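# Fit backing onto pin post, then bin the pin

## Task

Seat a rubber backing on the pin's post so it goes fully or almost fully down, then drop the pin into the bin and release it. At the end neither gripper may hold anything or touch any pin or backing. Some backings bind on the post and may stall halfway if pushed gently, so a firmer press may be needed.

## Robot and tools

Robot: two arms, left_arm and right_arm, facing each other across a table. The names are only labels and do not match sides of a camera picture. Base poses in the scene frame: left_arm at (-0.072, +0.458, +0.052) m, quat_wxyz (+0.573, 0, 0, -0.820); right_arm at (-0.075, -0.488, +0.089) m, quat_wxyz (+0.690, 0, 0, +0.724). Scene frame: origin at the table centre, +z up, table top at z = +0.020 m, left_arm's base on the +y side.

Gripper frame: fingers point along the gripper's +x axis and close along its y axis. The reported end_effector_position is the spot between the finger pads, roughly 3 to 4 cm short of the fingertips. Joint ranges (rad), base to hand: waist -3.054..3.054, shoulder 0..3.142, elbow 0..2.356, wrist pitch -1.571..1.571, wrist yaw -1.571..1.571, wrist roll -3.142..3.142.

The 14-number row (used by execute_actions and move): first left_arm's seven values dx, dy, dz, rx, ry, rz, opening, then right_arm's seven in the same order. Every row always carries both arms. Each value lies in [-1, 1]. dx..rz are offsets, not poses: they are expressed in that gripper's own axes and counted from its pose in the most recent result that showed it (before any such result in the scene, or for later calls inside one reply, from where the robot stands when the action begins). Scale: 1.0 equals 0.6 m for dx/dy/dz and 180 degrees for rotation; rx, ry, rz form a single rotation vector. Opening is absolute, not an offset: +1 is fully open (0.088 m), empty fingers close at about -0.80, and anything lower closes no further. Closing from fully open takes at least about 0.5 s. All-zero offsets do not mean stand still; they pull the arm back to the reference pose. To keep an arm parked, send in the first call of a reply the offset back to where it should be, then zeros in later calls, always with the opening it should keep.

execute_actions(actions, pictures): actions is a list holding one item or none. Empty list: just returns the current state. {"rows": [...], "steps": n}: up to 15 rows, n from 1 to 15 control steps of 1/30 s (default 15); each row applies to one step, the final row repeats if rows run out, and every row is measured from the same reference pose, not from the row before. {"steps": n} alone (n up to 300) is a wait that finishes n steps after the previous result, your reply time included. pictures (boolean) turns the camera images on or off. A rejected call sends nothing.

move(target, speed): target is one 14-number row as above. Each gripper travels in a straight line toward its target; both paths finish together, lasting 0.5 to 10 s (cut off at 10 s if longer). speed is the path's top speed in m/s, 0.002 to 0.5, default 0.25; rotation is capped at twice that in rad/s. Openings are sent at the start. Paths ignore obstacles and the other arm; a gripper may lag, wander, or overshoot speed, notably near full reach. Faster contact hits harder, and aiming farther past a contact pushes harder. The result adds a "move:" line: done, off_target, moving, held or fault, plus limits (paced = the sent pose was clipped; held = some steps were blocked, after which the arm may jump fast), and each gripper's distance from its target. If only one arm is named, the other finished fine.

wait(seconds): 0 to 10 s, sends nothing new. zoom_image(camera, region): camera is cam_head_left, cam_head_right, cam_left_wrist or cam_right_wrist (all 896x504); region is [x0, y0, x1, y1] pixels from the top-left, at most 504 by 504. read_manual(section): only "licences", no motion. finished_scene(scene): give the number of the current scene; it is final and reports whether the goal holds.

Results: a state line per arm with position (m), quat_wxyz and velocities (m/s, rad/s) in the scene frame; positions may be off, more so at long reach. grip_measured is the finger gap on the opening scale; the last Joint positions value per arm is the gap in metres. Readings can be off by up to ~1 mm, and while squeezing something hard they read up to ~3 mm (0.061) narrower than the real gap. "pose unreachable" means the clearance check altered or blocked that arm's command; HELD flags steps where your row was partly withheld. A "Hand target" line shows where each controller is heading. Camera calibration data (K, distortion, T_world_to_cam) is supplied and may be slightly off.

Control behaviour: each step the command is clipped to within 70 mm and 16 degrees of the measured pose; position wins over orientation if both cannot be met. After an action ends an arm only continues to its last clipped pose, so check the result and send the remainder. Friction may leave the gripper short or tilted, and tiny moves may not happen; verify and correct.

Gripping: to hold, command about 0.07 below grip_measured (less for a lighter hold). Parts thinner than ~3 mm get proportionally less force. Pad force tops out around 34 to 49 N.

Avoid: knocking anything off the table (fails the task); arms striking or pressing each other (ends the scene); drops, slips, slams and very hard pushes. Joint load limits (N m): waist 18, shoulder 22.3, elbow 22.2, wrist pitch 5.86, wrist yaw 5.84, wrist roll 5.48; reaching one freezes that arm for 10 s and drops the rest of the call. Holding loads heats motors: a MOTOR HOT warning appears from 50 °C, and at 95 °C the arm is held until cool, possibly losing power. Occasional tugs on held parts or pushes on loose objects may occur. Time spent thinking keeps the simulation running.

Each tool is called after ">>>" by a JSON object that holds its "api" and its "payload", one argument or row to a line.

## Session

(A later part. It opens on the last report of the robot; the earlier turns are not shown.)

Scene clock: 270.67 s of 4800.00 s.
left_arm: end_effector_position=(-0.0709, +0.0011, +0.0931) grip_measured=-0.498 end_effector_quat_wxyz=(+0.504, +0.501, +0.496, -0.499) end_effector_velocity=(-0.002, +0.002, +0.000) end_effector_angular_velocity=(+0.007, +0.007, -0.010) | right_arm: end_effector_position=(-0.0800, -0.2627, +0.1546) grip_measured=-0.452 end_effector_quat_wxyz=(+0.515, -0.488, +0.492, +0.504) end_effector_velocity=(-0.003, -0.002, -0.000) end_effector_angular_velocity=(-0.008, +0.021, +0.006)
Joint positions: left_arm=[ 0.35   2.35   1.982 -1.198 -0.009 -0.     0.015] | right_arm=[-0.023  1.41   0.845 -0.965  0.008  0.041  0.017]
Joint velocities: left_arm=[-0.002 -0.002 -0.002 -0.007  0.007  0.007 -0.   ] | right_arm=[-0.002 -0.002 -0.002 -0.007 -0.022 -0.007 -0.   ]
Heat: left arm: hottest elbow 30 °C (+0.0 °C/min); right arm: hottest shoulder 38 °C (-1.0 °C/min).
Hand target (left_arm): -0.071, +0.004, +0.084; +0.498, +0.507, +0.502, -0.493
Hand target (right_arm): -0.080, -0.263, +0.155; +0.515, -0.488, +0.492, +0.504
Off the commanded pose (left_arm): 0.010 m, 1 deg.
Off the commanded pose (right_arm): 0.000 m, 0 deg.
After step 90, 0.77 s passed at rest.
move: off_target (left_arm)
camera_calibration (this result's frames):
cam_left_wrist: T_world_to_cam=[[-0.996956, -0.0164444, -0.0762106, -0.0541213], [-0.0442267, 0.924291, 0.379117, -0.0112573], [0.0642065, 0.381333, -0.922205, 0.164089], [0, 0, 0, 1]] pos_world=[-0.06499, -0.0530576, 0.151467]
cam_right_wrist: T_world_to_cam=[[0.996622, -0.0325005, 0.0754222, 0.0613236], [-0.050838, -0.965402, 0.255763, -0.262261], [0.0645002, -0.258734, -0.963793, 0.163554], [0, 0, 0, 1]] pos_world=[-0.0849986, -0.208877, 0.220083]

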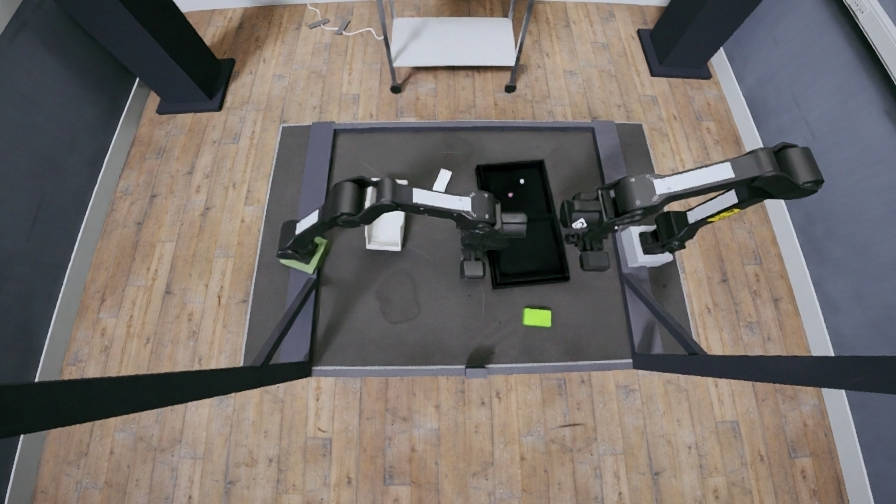

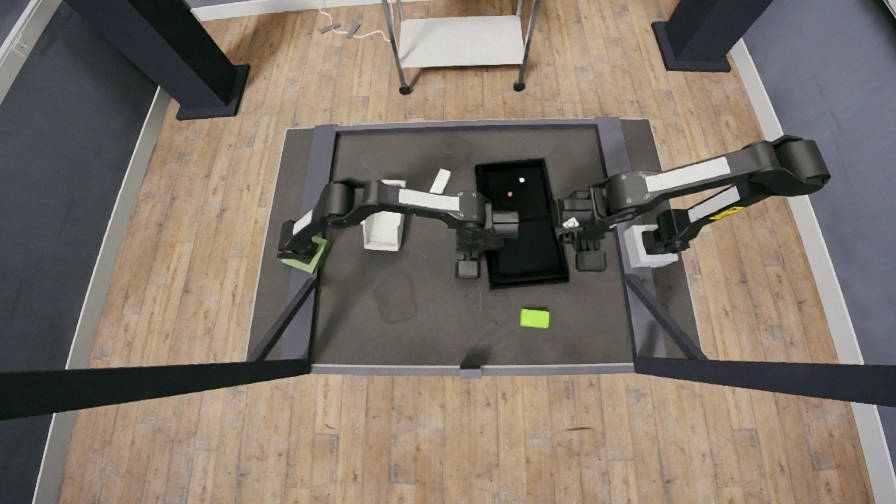

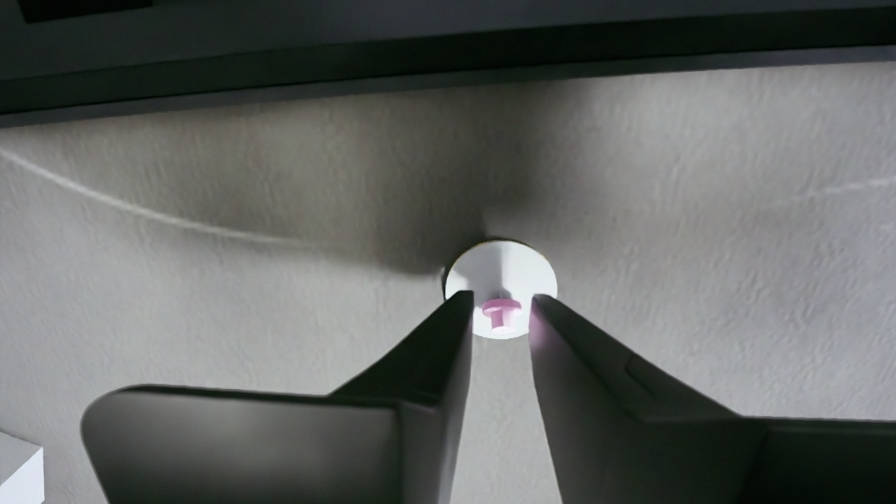

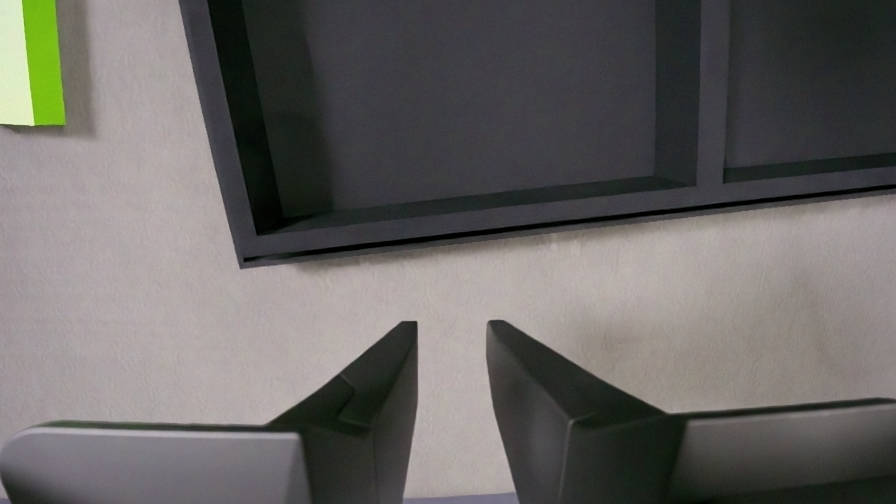

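>>> {"api": "move", "payload": {
  "target": [0.016,0,-0.006,0,0.008,0,-0.67,0,0,0,0,0,0,-0.45],
  "speed": 0.02
}}

>>> {"api": "move", "payload": {
  "target": [0.035,0,-0.008,0,0.01,0,-0.67,0,0,0,0,0,0,-0.45],
  "speed": 0.01
}}

>>> {"api": "zoom_image", "payload": {
  "camera": "cam_left_wrist",
  "region": [400,200,600,380]
}}

Scene clock: 275.90 s of 4800.00 s.
left_arm: end_effector_position=(-0.0709, +0.0011, +0.0931) grip_measured=-0.668 end_effector_quat_wxyz=(+0.504, +0.501, +0.496, -0.499) end_effector_velocity=(-0.000, +0.005, +0.003) end_effector_angular_velocity=(+0.017, -0.007, +0.005) | right_arm: end_effector_position=(-0.0800, -0.2627, +0.1546) grip_measured=-0.452 end_effector_quat_wxyz=(+0.515, -0.488, +0.492, +0.504) end_effector_velocity=(+0.002, +0.001, +0.001) end_effector_angular_velocity=(+0.012, -0.007, +0.005)
Joint positions: left_arm=[ 0.35   2.35   1.982 -1.198 -0.009 -0.     0.006] | right_arm=[-0.023  1.41   0.845 -0.965  0.008  0.041  0.017]
Joint velocities: left_arm=[-0.002 -0.007 -0.002 -0.022 -0.007 -0.007 -0.   ] | right_arm=[-0.002 -0.007 -0.002  0.007  0.007 -0.007  0.   ]
Heat: left arm: hottest shoulder 30 °C (+0.0 °C/min); right arm: hottest shoulder 38 °C (-1.0 °C/min).
Hand target (left_arm): -0.071, +0.005, +0.084; +0.497, +0.507, +0.502, -0.493
Hand target (right_arm): -0.080, -0.263, +0.155; +0.515, -0.488, +0.492, +0.504
Off the commanded pose (left_arm): 0.010 m, 1 deg.
Off the commanded pose (right_arm): 0.000 m, 0 deg.
After step 90, 1.37 s passed at rest.
move: off_target (left_arm)
camera_calibration (this result's frames):
cam_left_wrist: T_world_to_cam=[[-0.996956, -0.0164444, -0.0762106, -0.0541213], [-0.0442267, 0.924291, 0.379117, -0.0112573], [0.0642065, 0.381333, -0.922205, 0.164089], [0, 0, 0, 1]] pos_world=[-0.06499, -0.0530576, 0.151467]
cam_right_wrist: T_world_to_cam=[[0.996622, -0.0325005, 0.0754222, 0.0613236], [-0.050838, -0.965402, 0.255763, -0.262261], [0.0645002, -0.258734, -0.963793, 0.163554], [0, 0, 0, 1]] pos_world=[-0.0849986, -0.208877, 0.220083]

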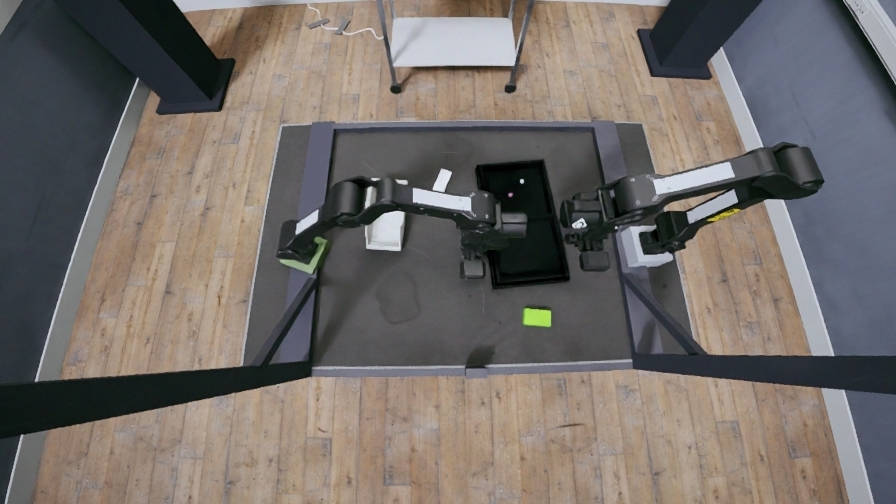

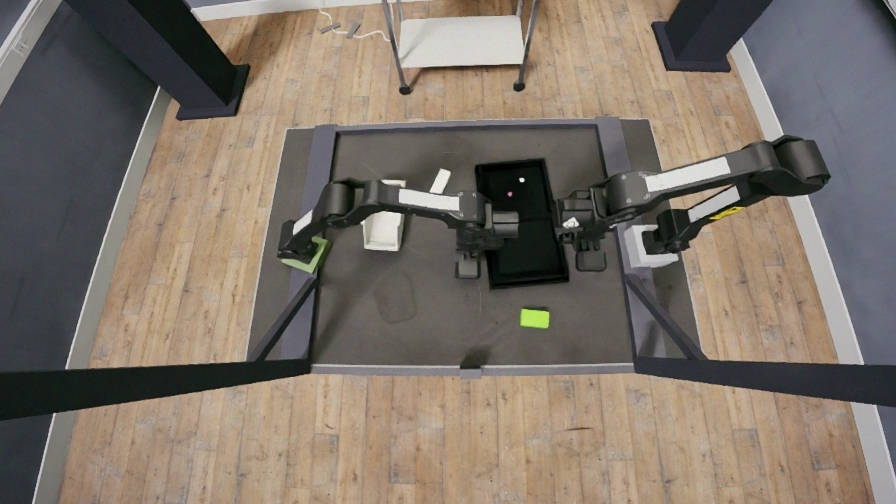

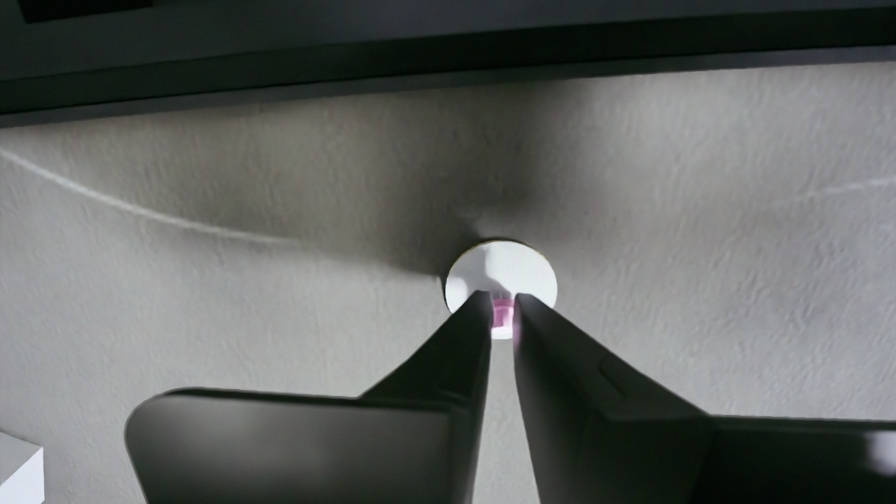

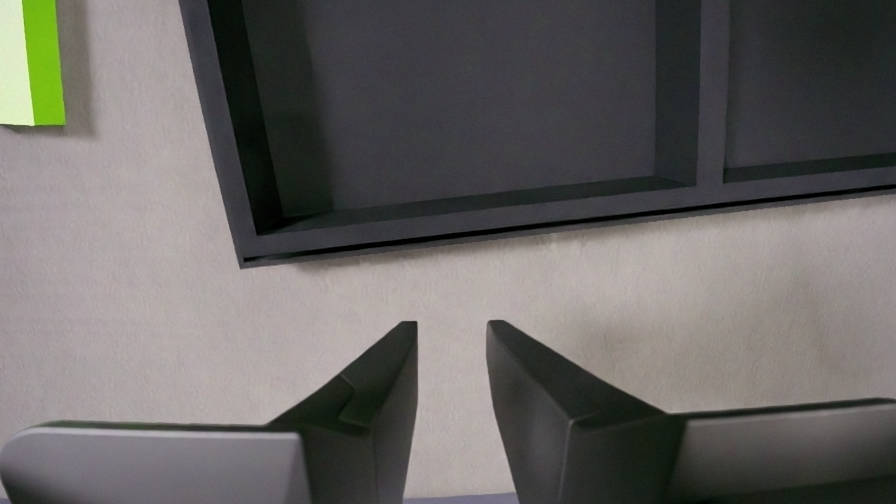

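Scene clock: 278.27 s of 4800.00 s.
left_arm: end_effector_position=(-0.0709, +0.0004, +0.0875) grip_measured=-0.668 end_effector_quat_wxyz=(+0.505, +0.499, +0.494, -0.501) end_effector_velocity=(+0.002, +0.003, -0.001) end_effector_angular_velocity=(+0.012, -0.036, +0.015) | right_arm: end_effector_position=(-0.0800, -0.2627, +0.1546) grip_measured=-0.452 end_effector_quat_wxyz=(+0.515, -0.488, +0.492, +0.504) end_effector_velocity=(+0.002, -0.000, -0.001) end_effector_angular_velocity=(+0.003, -0.008, +0.005)
Joint positions: left_arm=[ 0.35   2.35   1.96  -1.168 -0.009 -0.     0.006] | right_arm=[-0.023  1.41   0.845 -0.965  0.008  0.041  0.017]
Joint velocities: left_arm=[-0.007 -0.002 -0.007 -0.007 -0.037 -0.022 -0.   ] | right_arm=[-0.002 -0.002 -0.007  0.007  0.007 -0.007 -0.001]
Heat: left arm: hottest shoulder 31 °C (+1.0 °C/min); right arm: hottest shoulder 37 °C (-2.0 °C/min).
Hand target (left_arm): -0.071, +0.006, +0.072; +0.496, +0.509, +0.504, -0.491
Hand target (right_arm): -0.080, -0.263, +0.155; +0.515, -0.488, +0.492, +0.504
Off the commanded pose (left_arm): 0.016 m, 2 deg.
Off the commanded pose (right_arm): 0.000 m, 0 deg.
move: off_target (left_arm)
camera_calibration (this result's frames):
cam_left_wrist: T_world_to_cam=[[-0.996957, -0.0169673, -0.0760869, -0.0545721], [-0.0442234, 0.926873, 0.372762, -0.00791519], [0.0641982, 0.374992, -0.924802, 0.159418], [0, 0, 0, 1]] pos_world=[-0.0649904, -0.0533701, 0.146228]
cam_right_wrist: T_world_to_cam=[[0.996622, -0.0325005, 0.0754222, 0.0613236], [-0.050838, -0.965402, 0.255763, -0.262261], [0.0645002, -0.258734, -0.963793, 0.163554], [0, 0, 0, 1]] pos_world=[-0.0849986, -0.208877, 0.220083]

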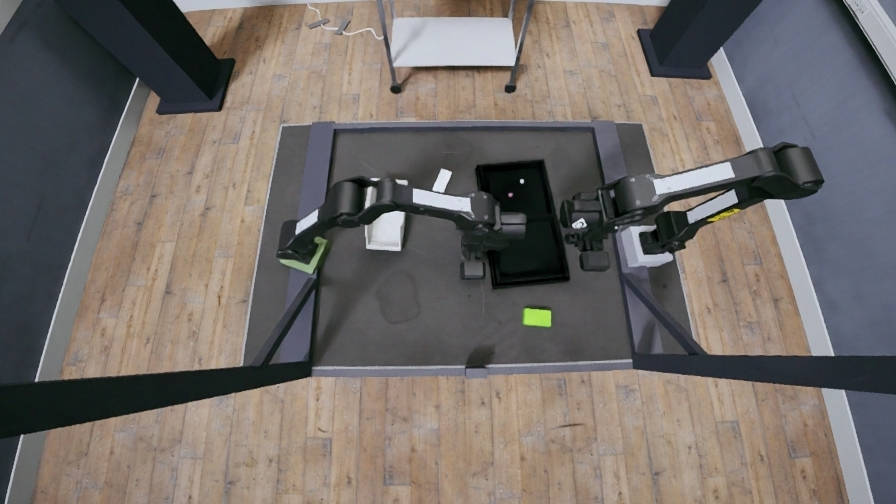

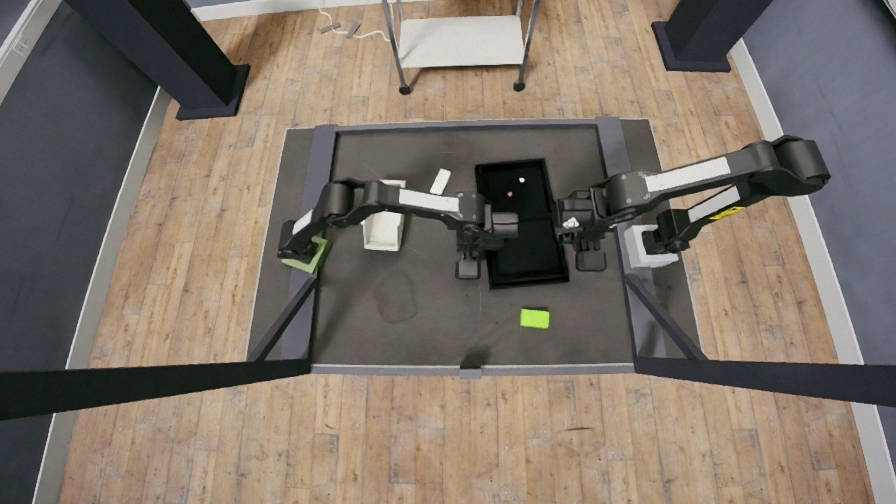

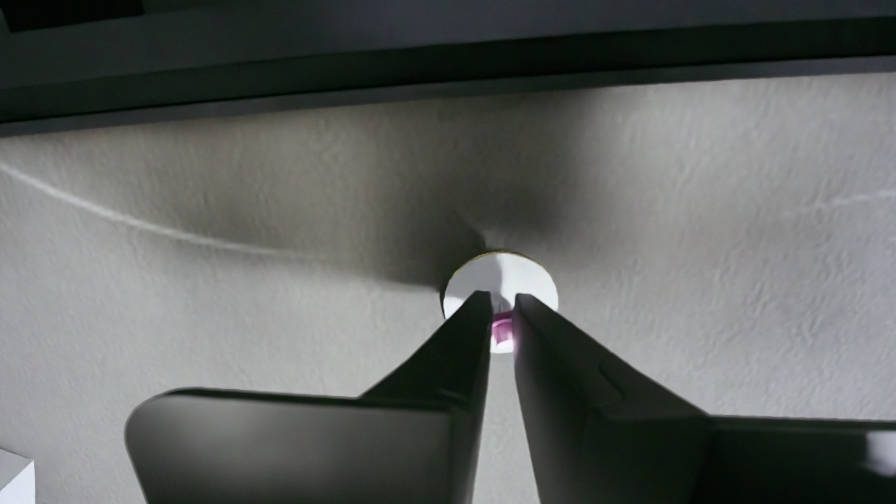

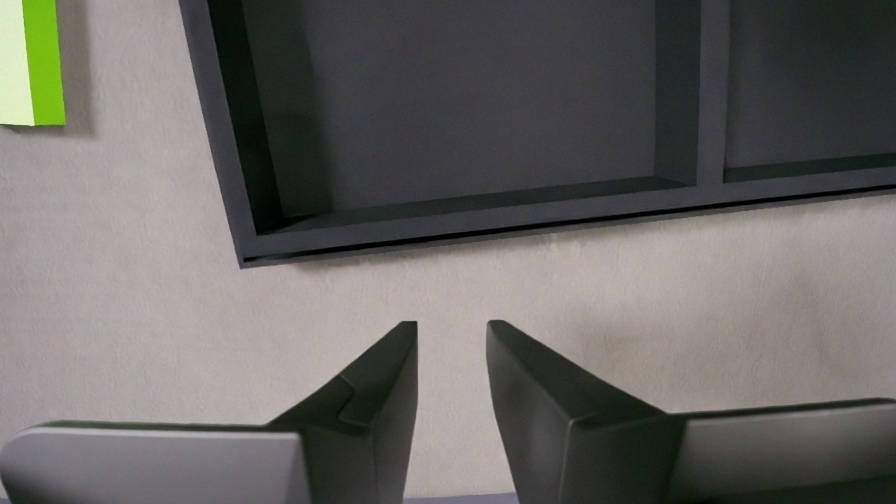

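Region (400, 200, 600, 380) of cam_left_wrist's 896x504 image, scaled by 2.520, with more detail than that image has; it fills the top 454 rows of this view, and the rest is white.

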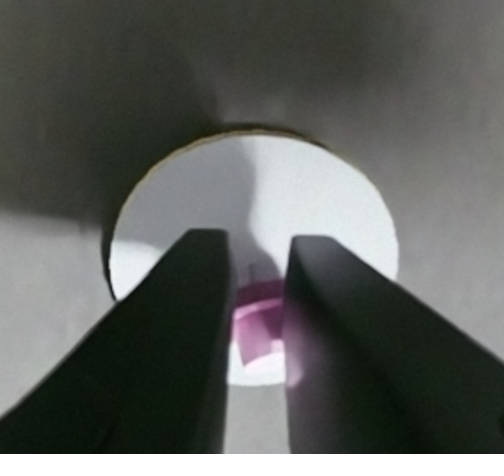

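>>> {"api": "move", "payload": {
  "target": [-0.02,0,-0.008,0,0,0,-0.5,0,0,0,0,0,0,-0.45],
  "speed": 0.02
}}

>>> {"api": "zoom_image", "payload": {
  "camera": "cam_left_wrist",
  "region": [400,200,600,380]
}}

Scene clock: 282.33 s of 4800.00 s.
left_arm: end_effector_position=(-0.0710, +0.0044, +0.0930) grip_measured=-0.502 end_effector_quat_wxyz=(+0.503, +0.502, +0.497, -0.499) end_effector_velocity=(-0.004, +0.005, +0.000) end_effector_angular_velocity=(+0.022, +0.007, -0.000) | right_arm: end_effector_position=(-0.0800, -0.2627, +0.1546) grip_measured=-0.452 end_effector_quat_wxyz=(+0.515, -0.488, +0.492, +0.504) end_effector_velocity=(-0.002, -0.002, -0.000) end_effector_angular_velocity=(-0.008, +0.007, +0.010)
Joint positions: left_arm=[ 0.35   2.337  1.96  -1.19  -0.009 -0.     0.014] | right_arm=[-0.023  1.41   0.845 -0.965  0.008  0.041  0.017]
Joint velocities: left_arm=[-0.007 -0.002 -0.002 -0.022  0.007 -0.007 -0.   ] | right_arm=[ 0.002 -0.002 -0.002 -0.007 -0.007 -0.007 -0.   ]
Heat: left arm: hottest shoulder 31 °C (+1.0 °C/min); right arm: hottest shoulder 37 °C (-3.0 °C/min).
Hand target (left_arm): -0.071, +0.005, +0.099; +0.505, +0.499, +0.495, -0.501
Hand target (right_arm): -0.080, -0.263, +0.155; +0.515, -0.488, +0.492, +0.504
Off the commanded pose (left_arm): 0.007 m, 1 deg.
Off the commanded pose (right_arm): 0.000 m, 0 deg.
After step 90, 0.13 s passed at rest.
move: done
camera_calibration (this result's frames):
cam_left_wrist: T_world_to_cam=[[-0.996985, -0.0162396, -0.0758774, -0.0541664], [-0.0440814, 0.923275, 0.381601, -0.0144569], [0.0638587, 0.383795, -0.921208, 0.162559], [0, 0, 0, 1]] pos_world=[-0.0650211, -0.0499211, 0.151157]
cam_right_wrist: T_world_to_cam=[[0.996622, -0.0325005, 0.0754222, 0.0613236], [-0.050838, -0.965402, 0.255763, -0.262261], [0.0645002, -0.258734, -0.963793, 0.163554], [0, 0, 0, 1]] pos_world=[-0.0849986, -0.208877, 0.220083]

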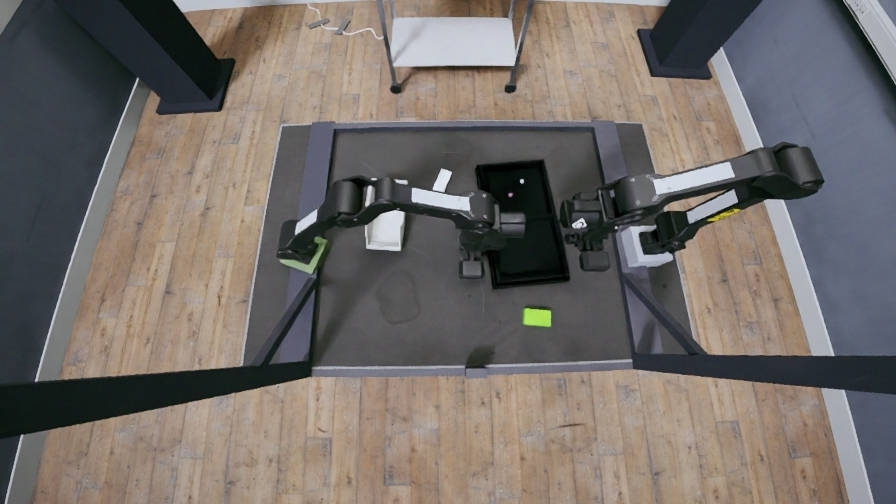

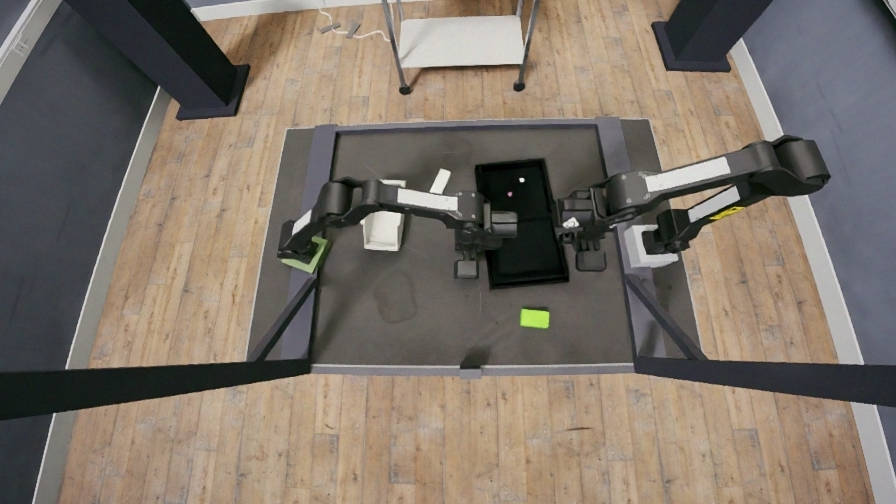

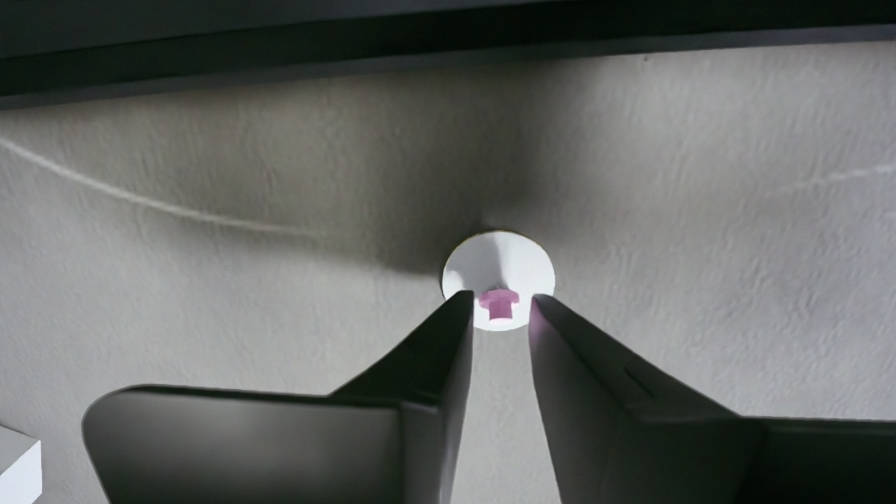

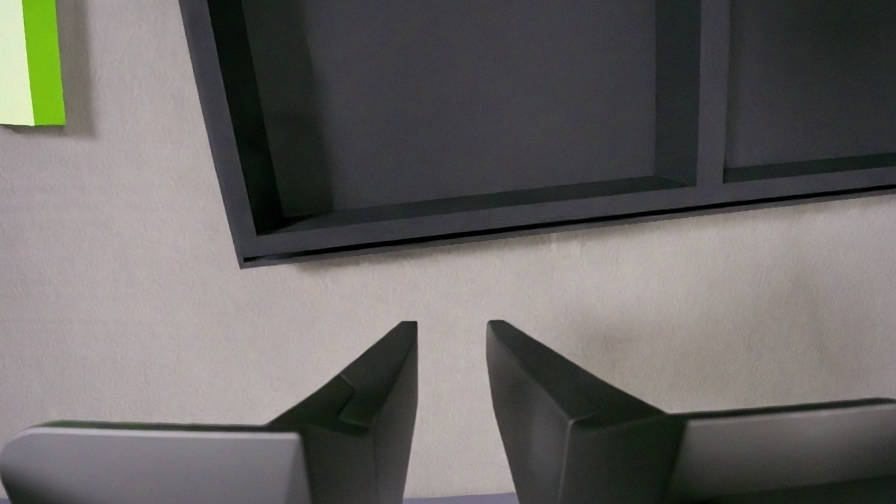

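Region (400, 200, 600, 380) of cam_left_wrist's 896x504 image, scaled by 2.520, with more detail than that image has; it fills the top 454 rows of this view, and the rest is white.

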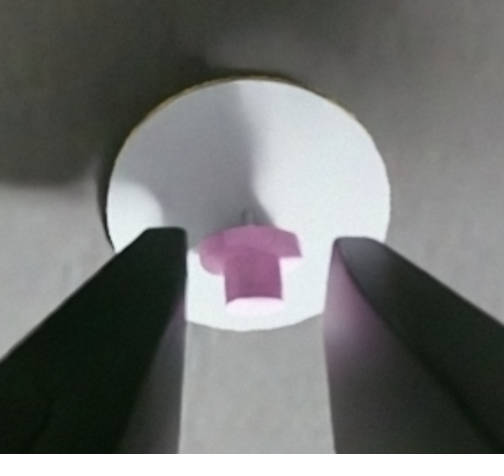

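>>> {"api": "move", "payload": {
  "target": [-0.006,0.003,-0.045,0,-0.167,0,-0.5,0,0,0,0,0,0,-0.45],
  "speed": 0.1
}}

>>> {"api": "zoom_image", "payload": {
  "camera": "cam_left_wrist",
  "region": [400,200,600,380]
}}

Scene clock: 291.00 s of 4800.00 s.
left_arm: end_effector_position=(-0.0697, +0.0292, +0.0923) grip_measured=-0.502 end_effector_quat_wxyz=(+0.614, +0.355, +0.354, -0.609) end_effector_velocity=(+0.000, +0.002, +0.000) end_effector_angular_velocity=(-0.012, -0.023, -0.003) | right_arm: end_effector_position=(-0.0800, -0.2627, +0.1546) grip_measured=-0.452 end_effector_quat_wxyz=(+0.515, -0.488, +0.492, +0.504) end_effector_velocity=(+0.003, -0.000, -0.000) end_effector_angular_velocity=(+0.007, -0.008, +0.014)
Joint positions: left_arm=[ 0.354  1.884  1.126 -0.293 -0.005  0.     0.014] | right_arm=[-0.023  1.41   0.845 -0.965  0.008  0.041  0.017]
Joint velocities: left_arm=[-0.007 -0.012 -0.022  0.022 -0.022  0.007 -0.   ] | right_arm=[-0.007 -0.007 -0.007  0.007  0.007 -0.022 -0.   ]
Heat: left arm: hottest shoulder 34 °C (+4.1 °C/min); right arm: hottest shoulder 36 °C (-4.1 °C/min).
Hand target (left_arm): -0.069, +0.031, +0.095; +0.615, +0.353, +0.351, -0.612
Hand target (right_arm): -0.080, -0.263, +0.155; +0.515, -0.488, +0.492, +0.504
Off the commanded pose (left_arm): 0.005 m, 1 deg.
Off the commanded pose (right_arm): 0.000 m, 0 deg.
After step 90, 2.70 s passed at rest.
move: done
camera_calibration (this result's frames):
cam_left_wrist: T_world_to_cam=[[-0.997109, -0.0530583, -0.0543905, -0.0534772], [-0.0459819, 0.991219, -0.123982, 0.00745516], [0.0604911, -0.121123, -0.990793, 0.173237], [0, 0, 0, 1]] pos_world=[-0.063459, 0.0107558, 0.169657]
cam_right_wrist: T_world_to_cam=[[0.996622, -0.0325005, 0.0754222, 0.0613236], [-0.050838, -0.965402, 0.255763, -0.262261], [0.0645002, -0.258734, -0.963793, 0.163554], [0, 0, 0, 1]] pos_world=[-0.0849986, -0.208877, 0.220083]

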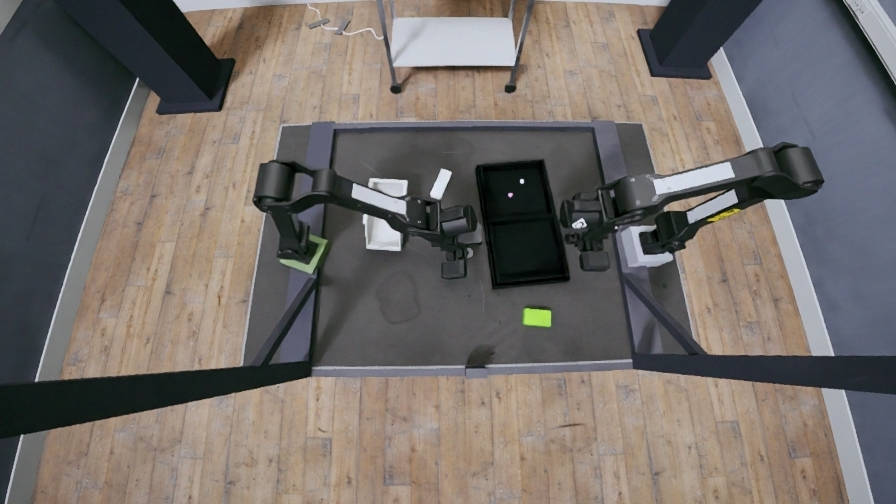

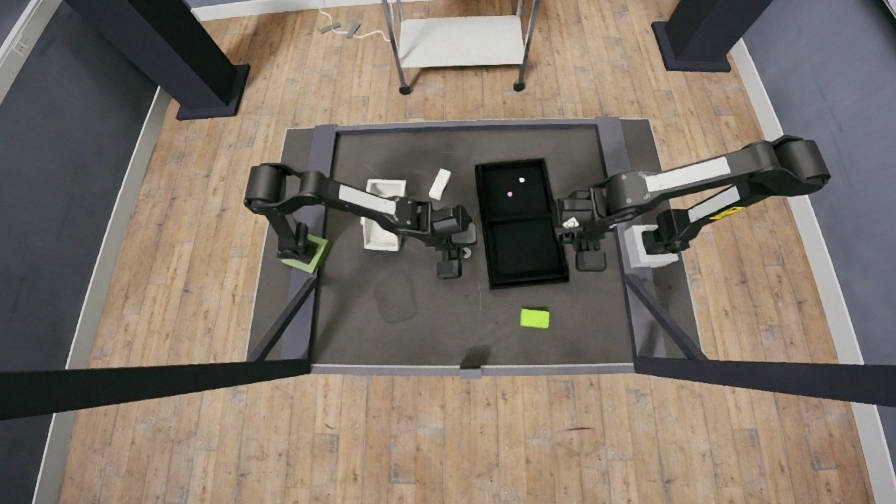

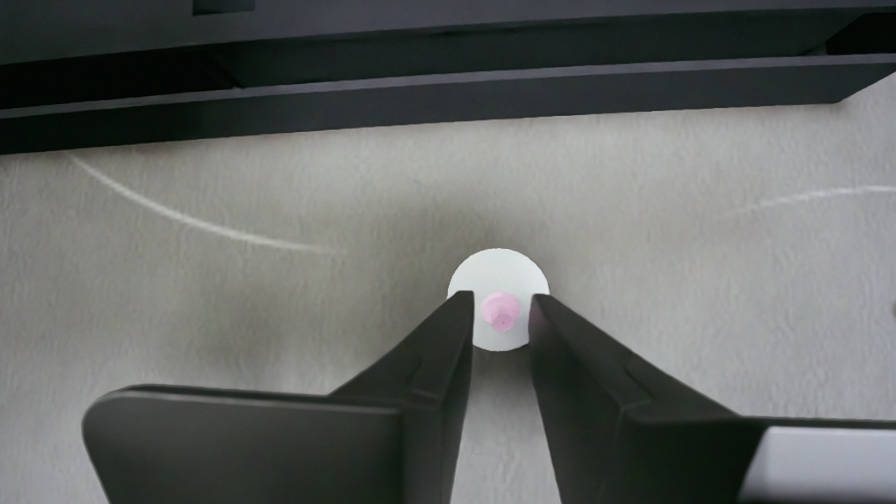

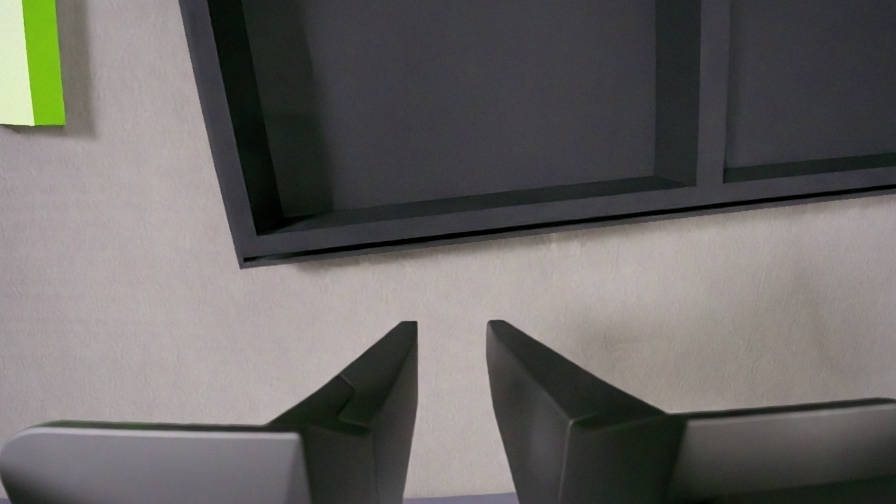

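Region (400, 200, 600, 380) of cam_left_wrist's 896x504 image, scaled by 2.520, with more detail than that image has; it fills the top 454 rows of this view, and the rest is white.

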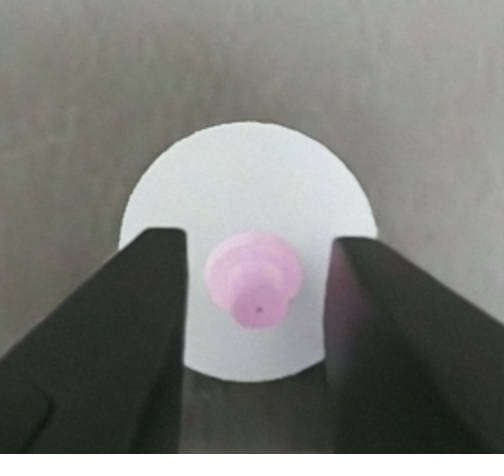

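>>> {"api": "move", "payload": {
  "target": [0.016,0.002,-0.018,0,0,0,-0.5,0,0,0,0,0,0,-0.45],
  "speed": 0.02
}}

>>> {"api": "zoom_image", "payload": {
  "camera": "cam_left_wrist",
  "region": [400,200,600,380]
}}

Scene clock: 298.20 s of 4800.00 s.
left_arm: end_effector_position=(-0.0692, +0.0298, +0.0872) grip_measured=-0.502 end_effector_quat_wxyz=(+0.618, +0.349, +0.348, -0.612) end_effector_velocity=(-0.004, +0.001, -0.003) end_effector_angular_velocity=(+0.002, +0.030, +0.005) | right_arm: end_effector_position=(-0.0800, -0.2627, +0.1546) grip_measured=-0.452 end_effector_quat_wxyz=(+0.515, -0.488, +0.492, +0.504) end_effector_velocity=(+0.002, -0.004, -0.001) end_effector_angular_velocity=(-0.012, -0.009, +0.019)
Joint positions: left_arm=[ 0.355  1.884  1.092 -0.239 -0.005  0.     0.014] | right_arm=[-0.023  1.41   0.845 -0.965  0.008  0.041  0.017]
Joint velocities: left_arm=[-0.002  0.002 -0.007  0.007  0.022 -0.022 -0.   ] | right_arm=[-0.002 -0.002 -0.007 -0.007  0.007 -0.022 -0.   ]
Heat: left arm: hottest shoulder 35 °C (+5.1 °C/min); right arm: hottest shoulder 35 °C (-7.1 °C/min).
Hand target (left_arm): -0.068, +0.034, +0.079; +0.614, +0.355, +0.354, -0.609
Hand target (right_arm): -0.080, -0.263, +0.155; +0.515, -0.488, +0.492, +0.504
Off the commanded pose (left_arm): 0.010 m, 1 deg.
Off the commanded pose (right_arm): 0.000 m, 0 deg.
After step 90, 3.23 s passed at rest.
move: off_target (left_arm)
camera_calibration (this result's frames):
cam_left_wrist: T_world_to_cam=[[-0.997043, -0.0552887, -0.0533649, -0.0532496], [-0.0471053, 0.988456, -0.143999, 0.0080021], [0.0607104, -0.141059, -0.988138, 0.168681], [0, 0, 0, 1]] pos_world=[-0.0629559, 0.0129402, 0.164991]
cam_right_wrist: T_world_to_cam=[[0.996622, -0.0325005, 0.0754222, 0.0613236], [-0.050838, -0.965402, 0.255763, -0.262261], [0.0645002, -0.258734, -0.963793, 0.163554], [0, 0, 0, 1]] pos_world=[-0.0849986, -0.208877, 0.220083]

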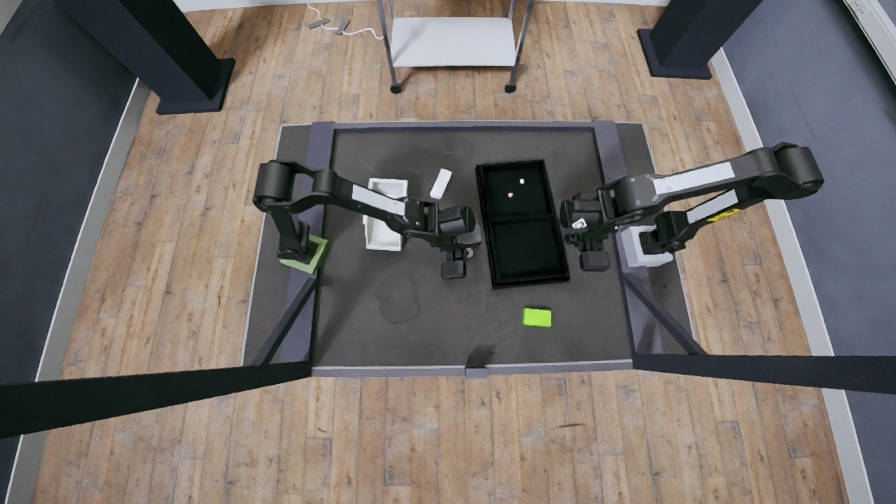

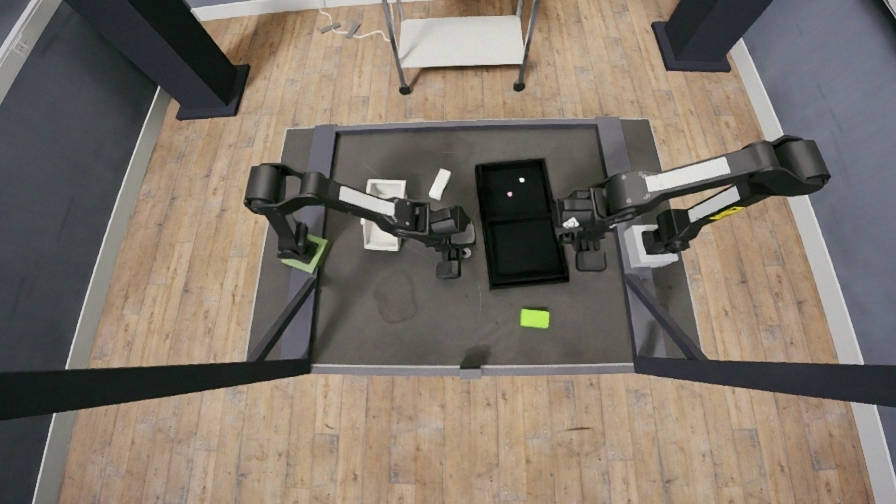

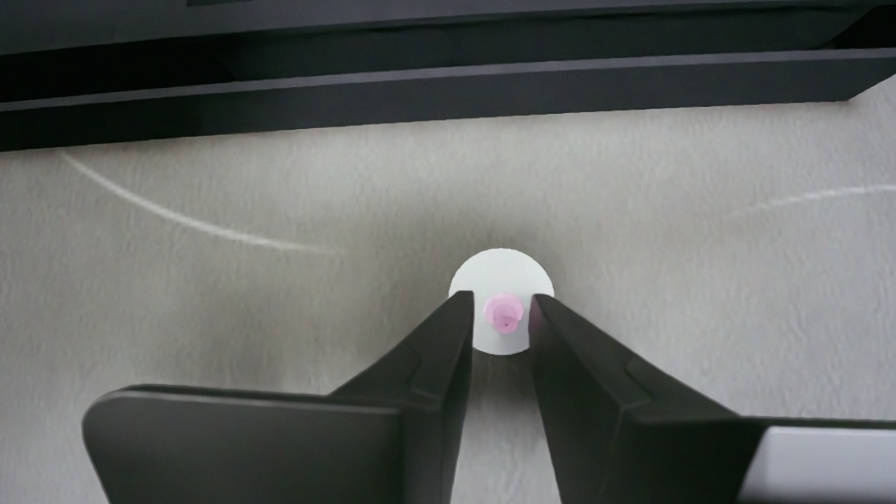

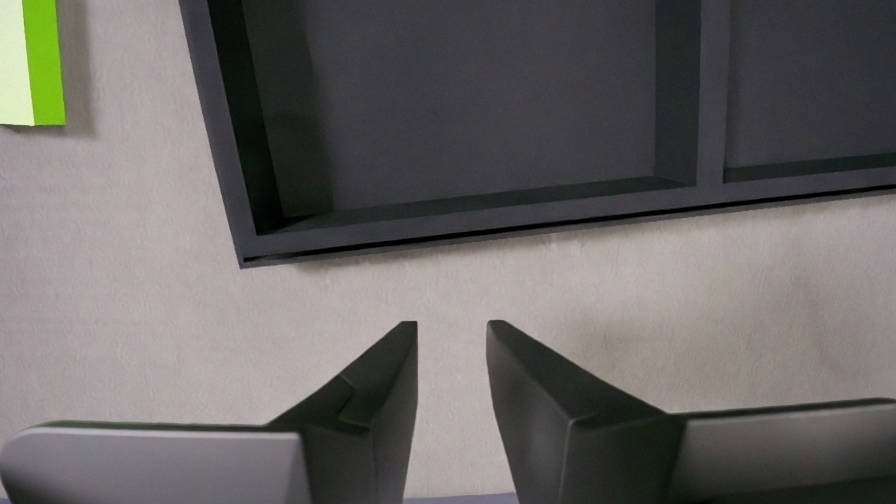

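Region (400, 200, 600, 380) of cam_left_wrist's 896x504 image, scaled by 2.520, with more detail than that image has; it fills the top 454 rows of this view, and the rest is white.

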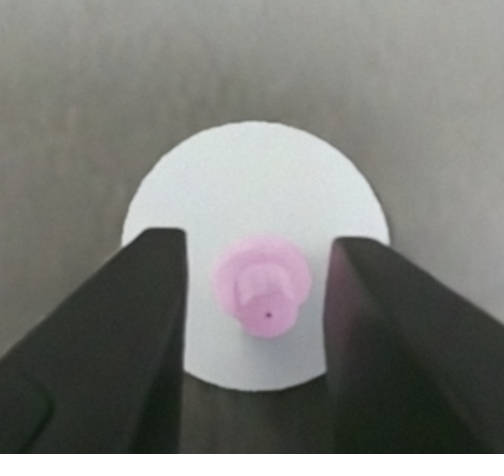

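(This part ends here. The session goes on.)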